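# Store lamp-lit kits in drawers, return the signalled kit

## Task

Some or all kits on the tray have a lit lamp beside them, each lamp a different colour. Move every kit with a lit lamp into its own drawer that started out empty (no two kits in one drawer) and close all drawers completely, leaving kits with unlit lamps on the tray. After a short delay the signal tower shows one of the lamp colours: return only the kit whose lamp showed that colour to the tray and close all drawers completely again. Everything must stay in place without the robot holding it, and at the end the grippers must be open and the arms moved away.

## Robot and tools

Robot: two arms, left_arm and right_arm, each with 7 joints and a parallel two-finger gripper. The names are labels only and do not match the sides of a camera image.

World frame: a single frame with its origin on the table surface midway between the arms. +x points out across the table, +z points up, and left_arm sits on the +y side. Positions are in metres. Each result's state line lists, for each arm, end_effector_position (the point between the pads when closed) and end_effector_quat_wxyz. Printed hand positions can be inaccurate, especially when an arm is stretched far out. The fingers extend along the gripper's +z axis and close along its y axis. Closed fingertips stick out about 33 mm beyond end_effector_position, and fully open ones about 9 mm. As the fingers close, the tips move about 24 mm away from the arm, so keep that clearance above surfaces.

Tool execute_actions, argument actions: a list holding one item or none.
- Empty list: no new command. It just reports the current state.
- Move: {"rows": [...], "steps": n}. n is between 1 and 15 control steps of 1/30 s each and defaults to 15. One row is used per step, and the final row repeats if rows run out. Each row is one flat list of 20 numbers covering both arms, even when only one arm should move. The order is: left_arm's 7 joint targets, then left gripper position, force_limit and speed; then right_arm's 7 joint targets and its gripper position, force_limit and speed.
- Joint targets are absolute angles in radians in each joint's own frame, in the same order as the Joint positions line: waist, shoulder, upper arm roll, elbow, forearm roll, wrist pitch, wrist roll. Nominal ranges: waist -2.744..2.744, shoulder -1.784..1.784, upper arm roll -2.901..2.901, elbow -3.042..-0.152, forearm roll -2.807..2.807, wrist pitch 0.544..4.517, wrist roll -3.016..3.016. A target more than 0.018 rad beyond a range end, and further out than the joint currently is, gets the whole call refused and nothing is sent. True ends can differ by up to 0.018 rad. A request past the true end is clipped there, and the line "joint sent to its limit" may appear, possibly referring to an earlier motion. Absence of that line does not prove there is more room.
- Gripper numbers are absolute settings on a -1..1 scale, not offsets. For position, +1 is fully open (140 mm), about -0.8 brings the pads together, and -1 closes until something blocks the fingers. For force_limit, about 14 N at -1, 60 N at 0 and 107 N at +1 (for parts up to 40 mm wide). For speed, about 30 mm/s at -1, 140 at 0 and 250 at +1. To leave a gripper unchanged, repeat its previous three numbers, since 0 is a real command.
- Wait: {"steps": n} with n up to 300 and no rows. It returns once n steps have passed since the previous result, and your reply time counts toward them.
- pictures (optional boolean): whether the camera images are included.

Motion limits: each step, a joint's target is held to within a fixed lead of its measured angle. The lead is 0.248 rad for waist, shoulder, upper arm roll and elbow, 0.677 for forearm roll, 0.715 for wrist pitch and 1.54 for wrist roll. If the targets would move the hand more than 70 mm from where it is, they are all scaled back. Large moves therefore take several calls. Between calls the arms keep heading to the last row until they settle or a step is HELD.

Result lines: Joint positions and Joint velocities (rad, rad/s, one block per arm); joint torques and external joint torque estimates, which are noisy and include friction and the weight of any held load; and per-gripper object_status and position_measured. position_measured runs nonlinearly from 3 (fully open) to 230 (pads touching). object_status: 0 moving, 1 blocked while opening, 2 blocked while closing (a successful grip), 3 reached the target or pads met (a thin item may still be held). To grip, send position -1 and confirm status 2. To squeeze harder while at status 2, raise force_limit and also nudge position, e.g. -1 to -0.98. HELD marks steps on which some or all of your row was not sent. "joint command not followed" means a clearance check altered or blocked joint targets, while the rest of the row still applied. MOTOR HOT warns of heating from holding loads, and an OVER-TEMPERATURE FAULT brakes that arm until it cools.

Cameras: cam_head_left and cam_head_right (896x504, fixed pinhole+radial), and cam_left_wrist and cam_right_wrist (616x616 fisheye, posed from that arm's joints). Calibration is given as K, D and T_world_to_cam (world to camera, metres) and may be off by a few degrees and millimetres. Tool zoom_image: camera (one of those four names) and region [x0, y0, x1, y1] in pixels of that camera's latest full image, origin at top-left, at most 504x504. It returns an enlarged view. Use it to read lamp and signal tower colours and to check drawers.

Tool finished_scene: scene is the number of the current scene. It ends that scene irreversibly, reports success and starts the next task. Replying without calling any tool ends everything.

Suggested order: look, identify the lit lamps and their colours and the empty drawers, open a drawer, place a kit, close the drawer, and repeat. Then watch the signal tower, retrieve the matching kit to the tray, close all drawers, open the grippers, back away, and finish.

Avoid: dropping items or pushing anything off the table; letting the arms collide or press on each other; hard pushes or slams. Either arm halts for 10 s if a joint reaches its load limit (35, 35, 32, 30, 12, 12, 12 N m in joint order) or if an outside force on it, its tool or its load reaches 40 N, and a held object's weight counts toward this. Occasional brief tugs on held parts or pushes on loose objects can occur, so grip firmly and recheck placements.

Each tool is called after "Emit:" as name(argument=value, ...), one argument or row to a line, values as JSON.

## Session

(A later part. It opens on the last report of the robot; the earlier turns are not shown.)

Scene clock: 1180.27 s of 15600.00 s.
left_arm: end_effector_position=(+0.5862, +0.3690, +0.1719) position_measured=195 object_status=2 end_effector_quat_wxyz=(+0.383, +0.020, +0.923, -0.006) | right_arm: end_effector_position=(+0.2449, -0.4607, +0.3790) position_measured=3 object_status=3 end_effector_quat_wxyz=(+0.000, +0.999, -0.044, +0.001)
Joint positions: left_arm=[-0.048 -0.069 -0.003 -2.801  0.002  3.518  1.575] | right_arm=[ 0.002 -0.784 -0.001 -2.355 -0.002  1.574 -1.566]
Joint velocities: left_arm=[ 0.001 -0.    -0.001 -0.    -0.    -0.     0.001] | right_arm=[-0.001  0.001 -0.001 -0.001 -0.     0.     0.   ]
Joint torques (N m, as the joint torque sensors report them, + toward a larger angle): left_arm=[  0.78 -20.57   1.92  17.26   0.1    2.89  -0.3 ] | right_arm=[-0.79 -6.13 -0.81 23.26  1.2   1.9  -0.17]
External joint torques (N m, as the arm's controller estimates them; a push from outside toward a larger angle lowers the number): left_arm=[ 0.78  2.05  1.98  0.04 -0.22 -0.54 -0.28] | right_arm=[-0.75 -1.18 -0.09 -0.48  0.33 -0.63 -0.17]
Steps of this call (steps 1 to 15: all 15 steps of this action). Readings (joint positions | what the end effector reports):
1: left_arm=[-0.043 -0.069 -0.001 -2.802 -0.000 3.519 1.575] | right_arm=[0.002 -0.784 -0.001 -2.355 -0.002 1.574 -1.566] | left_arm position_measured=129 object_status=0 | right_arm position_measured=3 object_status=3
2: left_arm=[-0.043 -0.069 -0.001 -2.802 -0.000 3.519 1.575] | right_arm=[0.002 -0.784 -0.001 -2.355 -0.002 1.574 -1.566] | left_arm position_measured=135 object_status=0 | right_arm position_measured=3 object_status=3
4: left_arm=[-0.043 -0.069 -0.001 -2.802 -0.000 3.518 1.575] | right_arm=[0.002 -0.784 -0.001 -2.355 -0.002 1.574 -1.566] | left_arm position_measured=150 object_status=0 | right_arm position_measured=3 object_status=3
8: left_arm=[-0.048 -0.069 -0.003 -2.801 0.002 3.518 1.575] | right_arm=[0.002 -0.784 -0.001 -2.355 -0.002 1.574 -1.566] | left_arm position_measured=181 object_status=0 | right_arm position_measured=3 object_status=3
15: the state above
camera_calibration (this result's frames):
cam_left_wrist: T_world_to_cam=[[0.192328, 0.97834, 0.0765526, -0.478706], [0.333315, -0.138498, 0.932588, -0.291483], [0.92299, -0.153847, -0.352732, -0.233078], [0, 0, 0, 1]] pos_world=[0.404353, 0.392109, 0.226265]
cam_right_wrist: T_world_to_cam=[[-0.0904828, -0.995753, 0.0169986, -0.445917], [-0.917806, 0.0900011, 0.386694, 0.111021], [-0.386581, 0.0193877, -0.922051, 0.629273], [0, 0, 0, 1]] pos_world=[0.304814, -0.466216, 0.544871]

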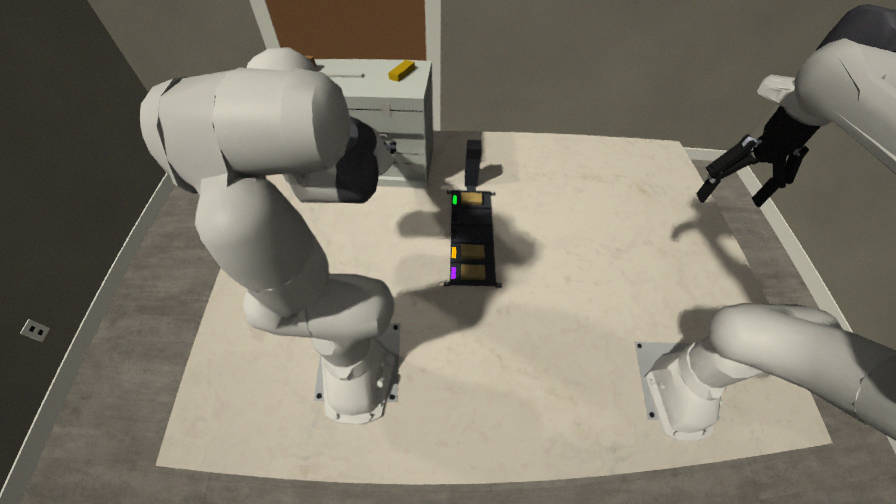

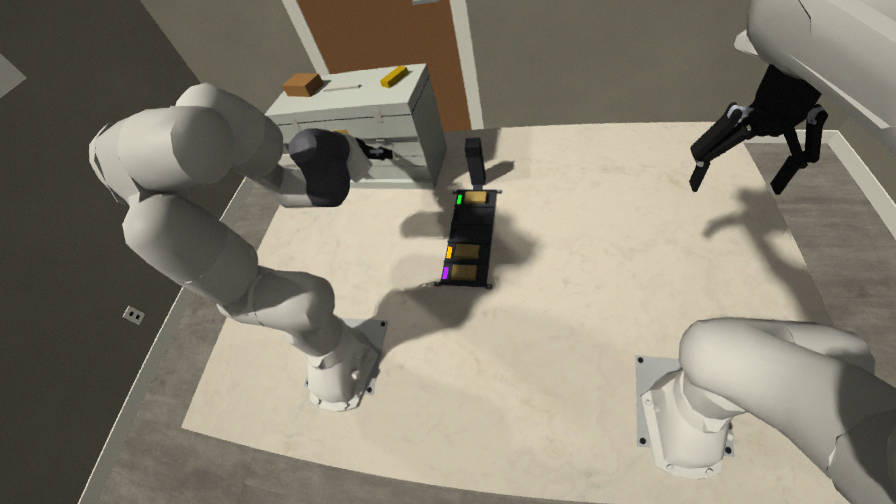

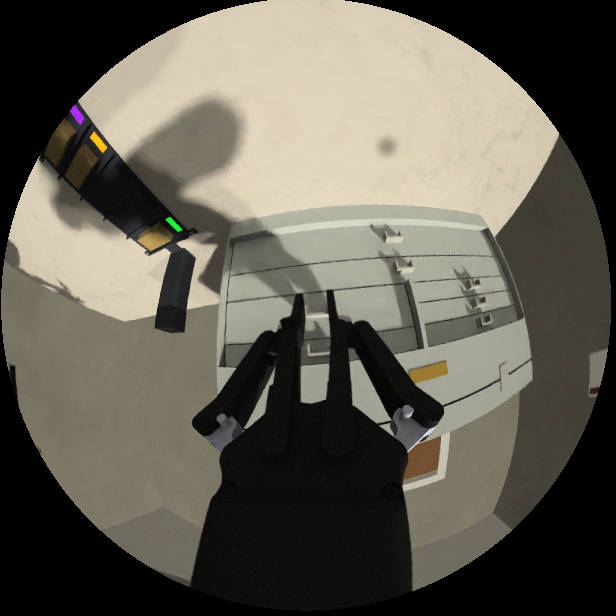

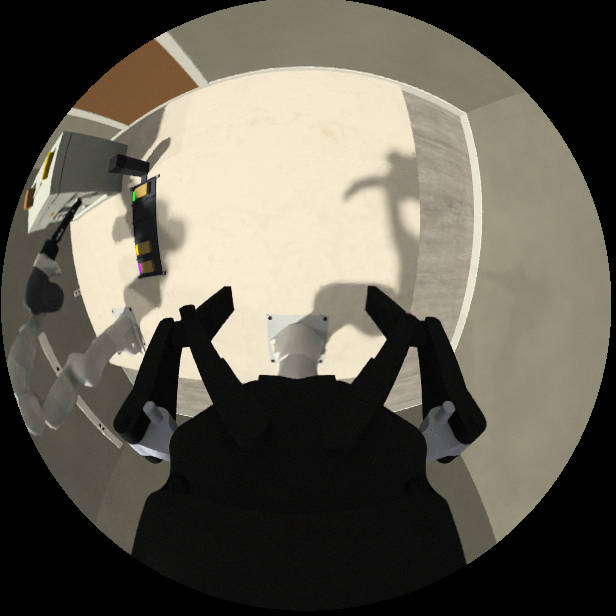

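Emit:
execute_actions(
  actions=[
    {"rows":[[-0.052,-0.092,0,-2.83,0,3.523,1.572,-1,0.3,0,0,-0.785,0,-2.356,0,1.571,-1.571,1,0,1]],"steps":8},
  ],
  pictures=false,
)

Emit:
execute_actions(
  actions=[
    {"rows":[[-0.051,-0.117,0,-2.8605,0,3.529,1.572,-1,0.3,0,0,-0.785,0,-2.356,0,1.571,-1.571,1,0,1]],"steps":8},
  ],
  pictures=false,
)

Emit:
execute_actions(
  actions=[
    {"rows":[[-0.05,-0.17,0,-2.922,0,3.538,1.572,-1,0.3,0,0,-0.785,0,-2.356,0,1.571,-1.571,1,0,1]],"steps":8},
  ],
  pictures=false,
)

Emit:
execute_actions(
  actions=[
    {"rows":[[-0.049,-0.2266,0,-2.984,0,3.5425,1.572,-1,0.3,0,0,-0.785,0,-2.356,0,1.571,-1.571,1,0,1]],"steps":8},
  ],
  pictures=false,
)

Emit:
execute_actions(
  actions=[
    {"rows":[[-0.048,-0.257,0,-3.014,0,3.543,1.572,-1,0.3,0,0,-0.785,0,-2.356,0,1.571,-1.571,1,0,1]],"steps":15},
  ],
)

Scene clock: 1191.73 s of 15600.00 s.
left_arm: end_effector_position=(+0.5783, +0.3694, +0.1721) position_measured=195 object_status=2 end_effector_quat_wxyz=(+0.383, +0.020, +0.924, -0.006) | right_arm: end_effector_position=(+0.2449, -0.4607, +0.3790) position_measured=3 object_status=3 end_effector_quat_wxyz=(+0.000, +0.999, -0.044, +0.001)
Joint positions: left_arm=[-0.049 -0.09  -0.002 -2.825  0.002  3.521  1.575] | right_arm=[ 0.002 -0.784 -0.001 -2.355 -0.002  1.574 -1.566]
Joint velocities: left_arm=[ 0.001 -0.008  0.002 -0.01  -0.     0.003 -0.   ] | right_arm=[ 0.    -0.001 -0.     0.     0.    -0.     0.   ]
Joint torques (N m, as the joint torque sensors report them, + toward a larger angle): left_arm=[ -2.71 -22.2    1.42  14.16  -0.03   3.64  -0.06] | right_arm=[-0.61 -5.88 -0.83 23.61  1.24  1.94 -0.2 ]
External joint torques (N m, as the arm's controller estimates them; a push from outside toward a larger angle lowers the number): left_arm=[-2.79 -0.46  1.42 -3.09 -0.34  0.2  -0.05] | right_arm=[-0.59 -1.01 -0.1  -0.05  0.37 -0.58 -0.2 ]
Steps of this call (steps 1 to 15: the robot went on to your last target; steps 16 to 90: nothing new was sent; then 8.20 s passed at rest; steps 91 to 98: all 8 steps of this action). Readings (joint positions | what the end effector reports):
91: left_arm=[-0.048 -0.074 -0.003 -2.807 0.002 3.519 1.575] | right_arm=[0.002 -0.784 -0.001 -2.355 -0.002 1.574 -1.566] | left_arm position_measured=195 object_status=2 | right_arm position_measured=3 object_status=3
92: left_arm=[-0.048 -0.080 -0.003 -2.814 0.002 3.520 1.575] | right_arm=[0.002 -0.784 -0.001 -2.355 -0.002 1.574 -1.566] | left_arm position_measured=195 object_status=2 | right_arm position_measured=3 object_status=3
94: left_arm=[-0.049 -0.087 -0.002 -2.821 0.002 3.520 1.575] | right_arm=[0.002 -0.784 -0.001 -2.355 -0.002 1.574 -1.566] | left_arm position_measured=195 object_status=2 | right_arm position_measured=3 object_status=3
98: the state above

Scene clock: 1192.00 s of 15600.00 s.
left_arm: end_effector_position=(+0.5686, +0.3700, +0.1722) position_measured=195 object_status=2 end_effector_quat_wxyz=(+0.383, +0.019, +0.924, -0.006) | right_arm: end_effector_position=(+0.2449, -0.4607, +0.3790) position_measured=3 object_status=3 end_effector_quat_wxyz=(+0.000, +0.999, -0.044, +0.001)
Joint positions: left_arm=[-0.049 -0.115 -0.002 -2.856  0.002  3.527  1.575] | right_arm=[ 0.002 -0.784 -0.001 -2.355 -0.002  1.574 -1.566]
Joint velocities: left_arm=[ 0.002 -0.009  0.002 -0.012  0.     0.007 -0.   ] | right_arm=[-0.    -0.    -0.001 -0.001 -0.001 -0.001 -0.001]
Joint torques (N m, as the joint torque sensors report them, + toward a larger angle): left_arm=[ -2.21 -22.19   1.98  14.13   0.     3.78  -0.02] | right_arm=[-0.93 -6.12 -1.15 23.49  1.17  1.89 -0.12]
External joint torques (N m, as the arm's controller estimates them; a push from outside toward a larger angle lowers the number): left_arm=[-2.31 -1.38  1.99 -3.13 -0.3   0.33  0.  ] | right_arm=[-0.91 -1.32 -0.46 -0.11  0.3  -0.62 -0.12]
Steps of this call (steps 1 to 8: all 8 steps of this action). Readings (joint positions | what the end effector reports):
1: left_arm=[-0.049 -0.096 -0.002 -2.832 0.002 3.522 1.575] | right_arm=[0.002 -0.784 -0.001 -2.355 -0.002 1.574 -1.566] | left_arm position_measured=195 object_status=2 | right_arm position_measured=3 object_status=3
2: left_arm=[-0.049 -0.103 -0.002 -2.841 0.002 3.523 1.575] | right_arm=[0.002 -0.784 -0.001 -2.355 -0.002 1.574 -1.566] | left_arm position_measured=195 object_status=2 | right_arm position_measured=3 object_status=3
4: left_arm=[-0.049 -0.111 -0.002 -2.850 0.002 3.525 1.575] | right_arm=[0.002 -0.784 -0.001 -2.355 -0.002 1.574 -1.566] | left_arm position_measured=195 object_status=2 | right_arm position_measured=3 object_status=3
8: the state above

Scene clock: 1192.27 s of 15600.00 s.
left_arm: end_effector_position=(+0.5491, +0.3711, +0.1724) position_measured=195 object_status=2 end_effector_quat_wxyz=(+0.383, +0.019, +0.923, -0.006) | right_arm: end_effector_position=(+0.2449, -0.4607, +0.3790) position_measured=3 object_status=3 end_effector_quat_wxyz=(+0.000, +0.999, -0.044, +0.001)
Joint positions: left_arm=[-0.049 -0.167 -0.001 -2.916  0.001  3.535  1.575] | right_arm=[ 0.002 -0.784 -0.001 -2.355 -0.002  1.574 -1.566]
Joint velocities: left_arm=[-0.    -0.02   0.    -0.028 -0.     0.011  0.001] | right_arm=[ 0.001  0.    -0.001 -0.001 -0.     0.001  0.001]
Joint torques (N m, as the joint torque sensors report them, + toward a larger angle): left_arm=[ -1.27 -19.51   1.03  14.78   0.16   3.76  -0.13] | right_arm=[-0.29 -6.36 -0.94 23.79  1.19  1.9  -0.15]
External joint torques (N m, as the arm's controller estimates them; a push from outside toward a larger angle lowers the number): left_arm=[-1.25 -0.83  1.19 -2.37 -0.17  0.33 -0.11] | right_arm=[-0.27 -1.47 -0.24  0.1   0.32 -0.64 -0.15]
Steps of this call (steps 1 to 8: all 8 steps of this action). Readings (joint positions | what the end effector reports):
1: left_arm=[-0.049 -0.127 -0.002 -2.869 0.002 3.528 1.575] | right_arm=[0.002 -0.784 -0.001 -2.355 -0.002 1.574 -1.566] | left_arm position_measured=195 object_status=2 | right_arm position_measured=3 object_status=3
2: left_arm=[-0.049 -0.142 -0.002 -2.887 0.002 3.530 1.575] | right_arm=[0.002 -0.784 -0.001 -2.355 -0.002 1.574 -1.566] | left_arm position_measured=195 object_status=2 | right_arm position_measured=3 object_status=3
4: left_arm=[-0.049 -0.159 -0.001 -2.906 0.002 3.533 1.575] | right_arm=[0.002 -0.784 -0.001 -2.355 -0.002 1.574 -1.566] | left_arm position_measured=195 object_status=2 | right_arm position_measured=3 object_status=3
8: the state above

Scene clock: 1192.53 s of 15600.00 s.
left_arm: end_effector_position=(+0.5292, +0.3722, +0.1727) position_measured=195 object_status=2 end_effector_quat_wxyz=(+0.383, +0.018, +0.923, -0.006) | right_arm: end_effector_position=(+0.2449, -0.4607, +0.3790) position_measured=3 object_status=3 end_effector_quat_wxyz=(+0.000, +0.999, -0.044, +0.001)
Joint positions: left_arm=[-0.049 -0.224 -0.001 -2.978  0.001  3.541  1.575] | right_arm=[ 0.002 -0.784 -0.001 -2.355 -0.002  1.574 -1.566]
Joint velocities: left_arm=[ 0.001 -0.022  0.002 -0.028 -0.     0.006 -0.002] | right_arm=[ 0.    -0.001  0.001 -0.002 -0.     0.    -0.001]
Joint torques (N m, as the joint torque sensors report them, + toward a larger angle): left_arm=[ -0.75 -18.08   0.78  14.51   0.32   3.58  -0.09] | right_arm=[-0.46 -6.07 -1.04 23.64  1.18  1.85 -0.15]
External joint torques (N m, as the arm's controller estimates them; a push from outside toward a larger angle lowers the number): left_arm=[-0.75 -1.52  0.98 -2.54  0.01  0.15 -0.07] | right_arm=[-0.48 -1.26 -0.42  0.05  0.3  -0.67 -0.15]
Steps of this call (steps 1 to 8: all 8 steps of this action). Readings (joint positions | what the end effector reports):
1: left_arm=[-0.049 -0.180 -0.001 -2.930 0.001 3.536 1.575] | right_arm=[0.002 -0.784 -0.001 -2.355 -0.002 1.574 -1.566] | left_arm position_measured=195 object_status=2 | right_arm position_measured=3 object_status=3
2: left_arm=[-0.049 -0.197 -0.001 -2.948 0.001 3.537 1.575] | right_arm=[0.002 -0.784 -0.001 -2.355 -0.002 1.574 -1.566] | left_arm position_measured=195 object_status=2 | right_arm position_measured=3 object_status=3
4: left_arm=[-0.049 -0.215 -0.001 -2.967 0.001 3.539 1.575] | right_arm=[0.002 -0.784 -0.001 -2.355 -0.002 1.574 -1.566] | left_arm position_measured=195 object_status=2 | right_arm position_measured=3 object_status=3
8: the state above

Scene clock: 1193.03 s of 15600.00 s.
left_arm: end_effector_position=(+0.5187, +0.3728, +0.1728) position_measured=195 object_status=2 end_effector_quat_wxyz=(+0.384, +0.018, +0.923, -0.006) | right_arm: end_effector_position=(+0.2449, -0.4607, +0.3790) position_measured=3 object_status=3 end_effector_quat_wxyz=(+0.000, +0.999, -0.044, +0.001)
Joint positions: left_arm=[-0.048 -0.256 -0.001 -3.01   0.001  3.542  1.575] | right_arm=[ 0.002 -0.784 -0.001 -2.355 -0.002  1.574 -1.566]
Joint velocities: left_arm=[ 0.001 -0.    -0.    -0.     0.001  0.001  0.001] | right_arm=[-0.001  0.    -0.001  0.     0.001  0.001  0.001]
Joint torques (N m, as the joint torque sensors report them, + toward a larger angle): left_arm=[ -0.13 -16.82   0.74  13.92   0.32   3.65  -0.14] | right_arm=[-0.66 -5.89 -1.16 23.34  1.11  1.89 -0.2 ]
External joint torques (N m, as the arm's controller estimates them; a push from outside toward a larger angle lowers the number): left_arm=[-0.11 -1.14  1.   -2.96  0.    0.21 -0.13] | right_arm=[-0.66 -1.   -0.49 -0.36  0.23 -0.64 -0.21]
Steps of this call (steps 1 to 15: all 15 steps of this action). Readings (joint positions | what the end effector reports):
1: left_arm=[-0.049 -0.231 -0.001 -2.985 0.001 3.541 1.575] | right_arm=[0.002 -0.784 -0.001 -2.355 -0.002 1.574 -1.566] | left_arm position_measured=195 object_status=2 | right_arm position_measured=3 object_status=3
2: left_arm=[-0.049 -0.240 -0.001 -2.994 0.001 3.541 1.575] | right_arm=[0.002 -0.784 -0.001 -2.355 -0.002 1.574 -1.566] | left_arm position_measured=195 object_status=2 | right_arm position_measured=3 object_status=3
4: left_arm=[-0.048 -0.250 -0.001 -3.004 0.001 3.542 1.575] | right_arm=[0.002 -0.784 -0.001 -2.355 -0.002 1.574 -1.566] | left_arm position_measured=195 object_status=2 | right_arm position_measured=3 object_status=3
8: left_arm=[-0.048 -0.255 -0.001 -3.009 0.001 3.542 1.575] | right_arm=[0.002 -0.784 -0.001 -2.355 -0.002 1.574 -1.566] | left_arm position_measured=195 object_status=2 | right_arm position_measured=3 object_status=3
15: the state above
camera_calibration (this result's frames):
cam_left_wrist: T_world_to_cam=[[0.189185, 0.978979, 0.0762105, -0.468041], [0.33273, -0.136933, 0.933027, -0.269674], [0.92385, -0.151158, -0.351642, -0.171544], [0, 0, 0, 1]] pos_world=[0.336756, 0.395346, 0.226961]
cam_right_wrist: T_world_to_cam=[[-0.090483, -0.995753, 0.0169986, -0.445917], [-0.917806, 0.0900013, 0.386694, 0.111021], [-0.386582, 0.0193879, -0.922051, 0.629273], [0, 0, 0, 1]] pos_world=[0.304814, -0.466216, 0.544871]

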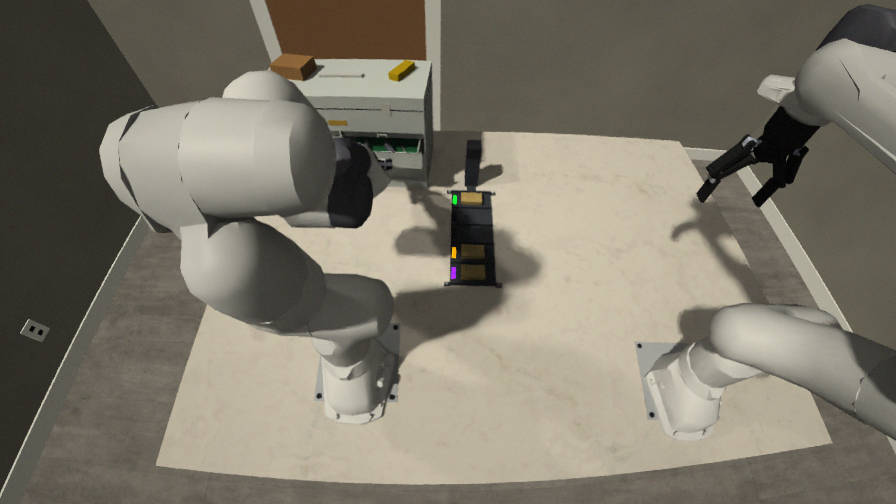

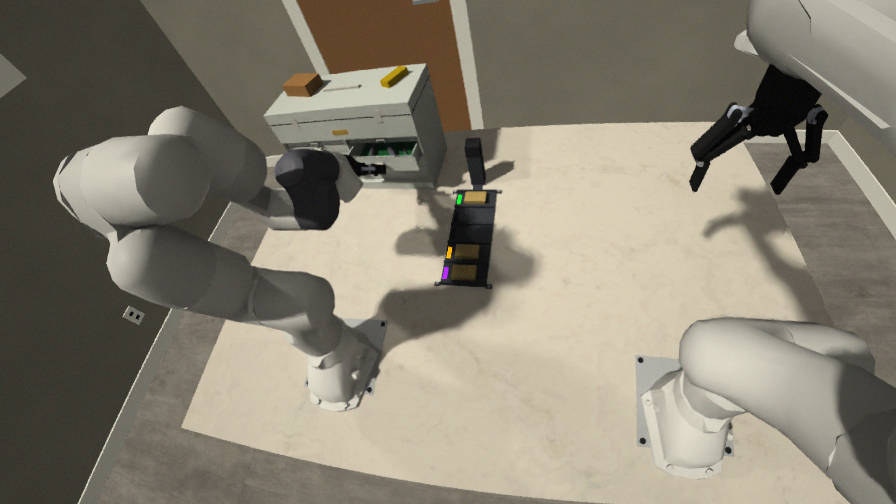

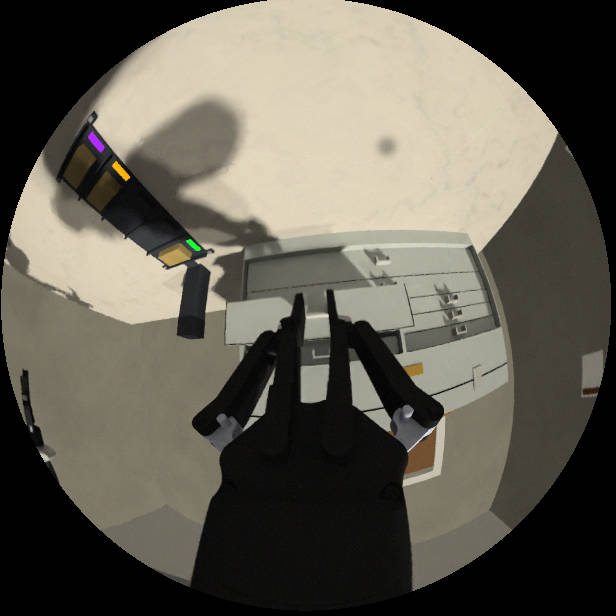

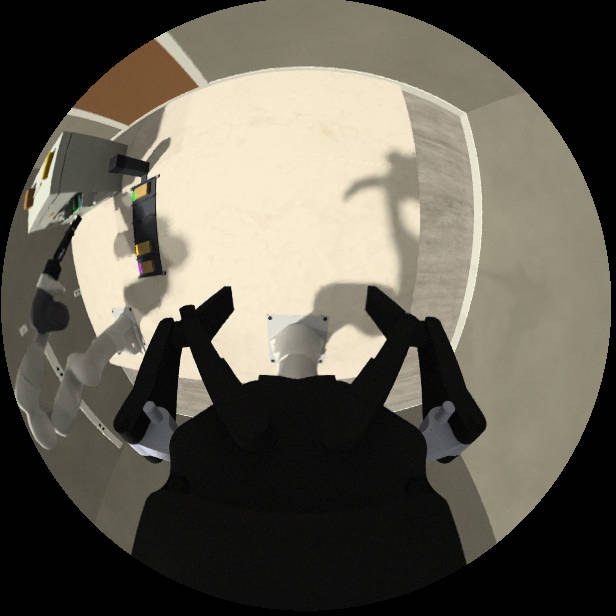

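R2 is occupied. Push it back.

Emit:
execute_actions(
  actions=[
    {"rows":[[-0.049,-0.2266,0,-2.984,0,3.5425,1.572,-1,0.3,0,0,-0.785,0,-2.356,0,1.571,-1.571,1,0,1]],"steps":8},
  ],
  pictures=false,
)

Emit:
execute_actions(
  actions=[
    {"rows":[[-0.05,-0.17,0,-2.922,0,3.538,1.572,-1,0.3,0,0,-0.785,0,-2.356,0,1.571,-1.571,1,0,1]],"steps":8},
  ],
  pictures=false,
)

Emit:
execute_actions(
  actions=[
    {"rows":[[-0.051,-0.117,0,-2.8605,0,3.529,1.572,-1,0.3,0,0,-0.785,0,-2.356,0,1.571,-1.571,1,0,1]],"steps":8},
  ],
  pictures=false,
)

Emit:
execute_actions(
  actions=[
    {"rows":[[-0.052,-0.085,0,-2.82,0,3.522,1.572,-1,0.3,0,0,-0.785,0,-2.356,0,1.571,-1.571,1,0,1]],"steps":8},
  ],
  pictures=false,
)

Emit:
execute_actions(
  actions=[
    {"rows":[[-0.052,-0.06,0,-2.786,0,3.516,1.572,-1,0.3,0,0,-0.785,0,-2.356,0,1.571,-1.571,1,0,1]],"steps":15},
  ],
  pictures=false,
)

Scene clock: 1216.27 s of 15600.00 s.
left_arm: end_effector_position=(+0.5266, +0.3725, +0.1727) position_measured=195 object_status=2 end_effector_quat_wxyz=(+0.384, +0.018, +0.923, -0.006) | right_arm: end_effector_position=(+0.2449, -0.4607, +0.3790) position_measured=3 object_status=3 end_effector_quat_wxyz=(+0.000, +0.999, -0.044, +0.001)
Joint positions: left_arm=[-0.049 -0.231 -0.001 -2.986  0.001  3.542  1.575] | right_arm=[ 0.002 -0.784 -0.001 -2.355 -0.002  1.574 -1.566]
Joint velocities: left_arm=[-0.002  0.01   0.001  0.011 -0.     0.    -0.   ] | right_arm=[-0.    -0.     0.001  0.001  0.001  0.    -0.   ]
Joint torques (N m, as the joint torque sensors report them, + toward a larger angle): left_arm=[ -1.61 -13.59   0.71  16.83   0.3    3.5   -0.09] | right_arm=[-0.86 -5.94 -0.94 23.58  1.21  1.82 -0.13]
External joint torques (N m, as the arm's controller estimates them; a push from outside toward a larger angle lowers the number): left_arm=[-1.63  3.05  0.91  0.01 -0.01  0.06 -0.07] | right_arm=[-0.87 -1.06 -0.29 -0.17  0.33 -0.72 -0.13]
Steps of this call (steps 1 to 15: the robot went on to your last target; steps 16 to 90: nothing new was sent; then 19.97 s passed at rest; steps 91 to 98: all 8 steps of this action). Readings (joint positions | what the end effector reports):
91: left_arm=[-0.048 -0.250 -0.001 -3.005 0.001 3.542 1.575] | right_arm=[0.002 -0.784 -0.001 -2.355 -0.002 1.574 -1.566] | left_arm position_measured=195 object_status=2 | right_arm position_measured=3 object_status=3
92: left_arm=[-0.048 -0.243 -0.001 -2.998 0.001 3.542 1.575] | right_arm=[0.002 -0.784 -0.001 -2.355 -0.002 1.574 -1.566] | left_arm position_measured=195 object_status=2 | right_arm position_measured=3 object_status=3
94: left_arm=[-0.049 -0.235 -0.001 -2.990 0.001 3.542 1.575] | right_arm=[0.002 -0.784 -0.001 -2.355 -0.002 1.574 -1.566] | left_arm position_measured=195 object_status=2 | right_arm position_measured=3 object_status=3
98: the state above

Scene clock: 1216.53 s of 15600.00 s.
left_arm: end_effector_position=(+0.5461, +0.3714, +0.1724) position_measured=195 object_status=2 end_effector_quat_wxyz=(+0.384, +0.019, +0.923, -0.006) | right_arm: end_effector_position=(+0.2449, -0.4607, +0.3790) position_measured=3 object_status=3 end_effector_quat_wxyz=(+0.000, +0.999, -0.044, +0.001)
Joint positions: left_arm=[-0.049 -0.174 -0.001 -2.927  0.001  3.541  1.575] | right_arm=[ 0.002 -0.784 -0.001 -2.355 -0.002  1.574 -1.566]
Joint velocities: left_arm=[-0.001  0.024 -0.001  0.024  0.001 -0.001  0.001] | right_arm=[ 0.001  0.     0.002  0.    -0.    -0.001 -0.   ]
Joint torques (N m, as the joint torque sensors report them, + toward a larger angle): left_arm=[ -0.44 -18.26   0.87  18.72   0.34   2.95   0.03] | right_arm=[-1.11 -6.17 -0.98 23.44  1.23  1.89 -0.2 ]
External joint torques (N m, as the arm's controller estimates them; a push from outside toward a larger angle lowers the number): left_arm=[-0.43  0.42  1.04  2.13  0.04 -0.47  0.04] | right_arm=[-1.2  -1.34 -0.44 -0.19  0.34 -0.64 -0.2 ]
Steps of this call (steps 1 to 8: all 8 steps of this action). Readings (joint positions | what the end effector reports):
1: left_arm=[-0.049 -0.218 -0.001 -2.973 0.001 3.542 1.575] | right_arm=[0.002 -0.784 -0.001 -2.355 -0.002 1.574 -1.566] | left_arm position_measured=195 object_status=2 | right_arm position_measured=3 object_status=3
2: left_arm=[-0.049 -0.202 -0.001 -2.955 0.001 3.542 1.575] | right_arm=[0.002 -0.784 -0.001 -2.355 -0.002 1.574 -1.566] | left_arm position_measured=195 object_status=2 | right_arm position_measured=3 object_status=3
4: left_arm=[-0.049 -0.183 -0.001 -2.937 0.001 3.542 1.575] | right_arm=[0.002 -0.784 -0.001 -2.355 -0.002 1.574 -1.566] | left_arm position_measured=195 object_status=2 | right_arm position_measured=3 object_status=3
8: the state above

Scene clock: 1216.80 s of 15600.00 s.
left_arm: end_effector_position=(+0.5658, +0.3702, +0.1722) position_measured=195 object_status=2 end_effector_quat_wxyz=(+0.384, +0.019, +0.923, -0.006) | right_arm: end_effector_position=(+0.2449, -0.4607, +0.3790) position_measured=3 object_status=3 end_effector_quat_wxyz=(+0.000, +0.999, -0.044, +0.001)
Joint positions: left_arm=[-0.05  -0.121 -0.001 -2.866  0.001  3.533  1.575] | right_arm=[ 0.002 -0.784 -0.001 -2.355 -0.002  1.574 -1.566]
Joint velocities: left_arm=[-0.002  0.021 -0.001  0.028 -0.    -0.01  -0.001] | right_arm=[-0.001  0.     0.001  0.001  0.     0.001 -0.001]
Joint torques (N m, as the joint torque sensors report them, + toward a larger angle): left_arm=[ -0.78 -19.38   0.61  19.09   0.43   3.18  -0.14] | right_arm=[-0.77 -5.94 -1.56 24.04  1.25  1.89 -0.16]
External joint torques (N m, as the arm's controller estimates them; a push from outside toward a larger angle lowers the number): left_arm=[-0.77  1.4   0.73  2.27  0.13 -0.26 -0.13] | right_arm=[-0.78 -1.1  -0.94  0.37  0.38 -0.64 -0.16]
Steps of this call (steps 1 to 8: all 8 steps of this action). Readings (joint positions | what the end effector reports):
1: left_arm=[-0.049 -0.162 -0.001 -2.913 0.001 3.540 1.575] | right_arm=[0.002 -0.784 -0.001 -2.355 -0.002 1.574 -1.566] | left_arm position_measured=195 object_status=2 | right_arm position_measured=3 object_status=3
2: left_arm=[-0.050 -0.146 -0.001 -2.895 0.001 3.538 1.575] | right_arm=[0.002 -0.784 -0.001 -2.355 -0.002 1.574 -1.566] | left_arm position_measured=195 object_status=2 | right_arm position_measured=3 object_status=3
4: left_arm=[-0.050 -0.129 -0.001 -2.876 0.001 3.536 1.575] | right_arm=[0.002 -0.784 -0.001 -2.355 -0.002 1.574 -1.566] | left_arm position_measured=195 object_status=2 | right_arm position_measured=3 object_status=3
8: the state above

Scene clock: 1217.07 s of 15600.00 s.
left_arm: end_effector_position=(+0.5788, +0.3694, +0.1720) position_measured=195 object_status=2 end_effector_quat_wxyz=(+0.384, +0.019, +0.923, -0.006) | right_arm: end_effector_position=(+0.2449, -0.4607, +0.3790) position_measured=3 object_status=3 end_effector_quat_wxyz=(+0.000, +0.999, -0.044, +0.001)
Joint positions: left_arm=[-0.051 -0.087 -0.001 -2.825  0.001  3.525  1.575] | right_arm=[ 0.002 -0.784 -0.001 -2.355 -0.002  1.574 -1.566]
Joint velocities: left_arm=[ 0.     0.013  0.001  0.018  0.002 -0.009  0.   ] | right_arm=[ 0.     0.     0.    -0.     0.001  0.001 -0.   ]
Joint torques (N m, as the joint torque sensors report them, + toward a larger angle): left_arm=[ -1.86 -19.52   0.84  18.68   0.41   3.16  -0.1 ] | right_arm=[-0.88 -6.2  -1.   23.94  1.13  1.91 -0.18]
External joint torques (N m, as the arm's controller estimates them; a push from outside toward a larger angle lowers the number): left_arm=[-1.91  2.37  0.87  1.73  0.1  -0.26 -0.08] | right_arm=[-0.9  -1.42 -0.36  0.32  0.25 -0.61 -0.18]
Steps of this call (steps 1 to 8: all 8 steps of this action). Readings (joint positions | what the end effector reports):
1: left_arm=[-0.050 -0.113 -0.001 -2.856 0.001 3.532 1.575] | right_arm=[0.002 -0.784 -0.001 -2.355 -0.002 1.574 -1.566] | left_arm position_measured=195 object_status=2 | right_arm position_measured=3 object_status=3
2: left_arm=[-0.050 -0.103 -0.001 -2.845 0.001 3.530 1.575] | right_arm=[0.002 -0.784 -0.001 -2.355 -0.002 1.574 -1.566] | left_arm position_measured=195 object_status=2 | right_arm position_measured=3 object_status=3
4: left_arm=[-0.051 -0.093 -0.001 -2.832 0.001 3.528 1.575] | right_arm=[0.002 -0.784 -0.001 -2.355 -0.002 1.574 -1.566] | left_arm position_measured=195 object_status=2 | right_arm position_measured=3 object_status=3
8: the state above

Scene clock: 1217.57 s of 15600.00 s.
left_arm: end_effector_position=(+0.5877, +0.3689, +0.1719) position_measured=195 object_status=2 end_effector_quat_wxyz=(+0.383, +0.019, +0.923, -0.006) | right_arm: end_effector_position=(+0.2449, -0.4607, +0.3790) position_measured=3 object_status=3 end_effector_quat_wxyz=(+0.000, +0.999, -0.044, +0.001)
Joint positions: left_arm=[-0.051 -0.066 -0.001 -2.796  0.001  3.517  1.575] | right_arm=[ 0.002 -0.784 -0.001 -2.355 -0.002  1.574 -1.566]
Joint velocities: left_arm=[-0.002 -0.001 -0.001 -0.001  0.    -0.001 -0.001] | right_arm=[ 0.     0.001  0.     0.001 -0.001  0.001 -0.   ]
Joint torques (N m, as the joint torque sensors report them, + toward a larger angle): left_arm=[ -0.72 -18.59   0.79  22.76   0.39   3.34  -0.11] | right_arm=[-0.58 -6.23 -1.41 23.24  1.22  1.85 -0.16]
External joint torques (N m, as the arm's controller estimates them; a push from outside toward a larger angle lowers the number): left_arm=[-0.67  4.21  0.9   5.53  0.05 -0.09 -0.1 ] | right_arm=[-0.54 -1.39 -0.71 -0.43  0.35 -0.69 -0.16]
Steps of this call (steps 1 to 15: all 15 steps of this action). Readings (joint positions | what the end effector reports):
1: left_arm=[-0.051 -0.081 -0.001 -2.817 0.001 3.524 1.575] | right_arm=[0.002 -0.784 -0.001 -2.355 -0.002 1.574 -1.566] | left_arm position_measured=195 object_status=2 | right_arm position_measured=3 object_status=3
2: left_arm=[-0.051 -0.074 -0.001 -2.808 0.001 3.522 1.575] | right_arm=[0.002 -0.784 -0.001 -2.355 -0.002 1.574 -1.566] | left_arm position_measured=195 object_status=2 | right_arm position_measured=3 object_status=3
4: left_arm=[-0.051 -0.066 -0.001 -2.799 0.001 3.520 1.575] | right_arm=[0.002 -0.784 -0.001 -2.355 -0.002 1.574 -1.566] | left_arm position_measured=195 object_status=2 | right_arm position_measured=3 object_status=3
8: left_arm=[-0.051 -0.066 -0.001 -2.797 0.001 3.518 1.575] | right_arm=[0.002 -0.784 -0.001 -2.355 -0.002 1.574 -1.566] | left_arm position_measured=195 object_status=2 | right_arm position_measured=3 object_status=3
15: the state above


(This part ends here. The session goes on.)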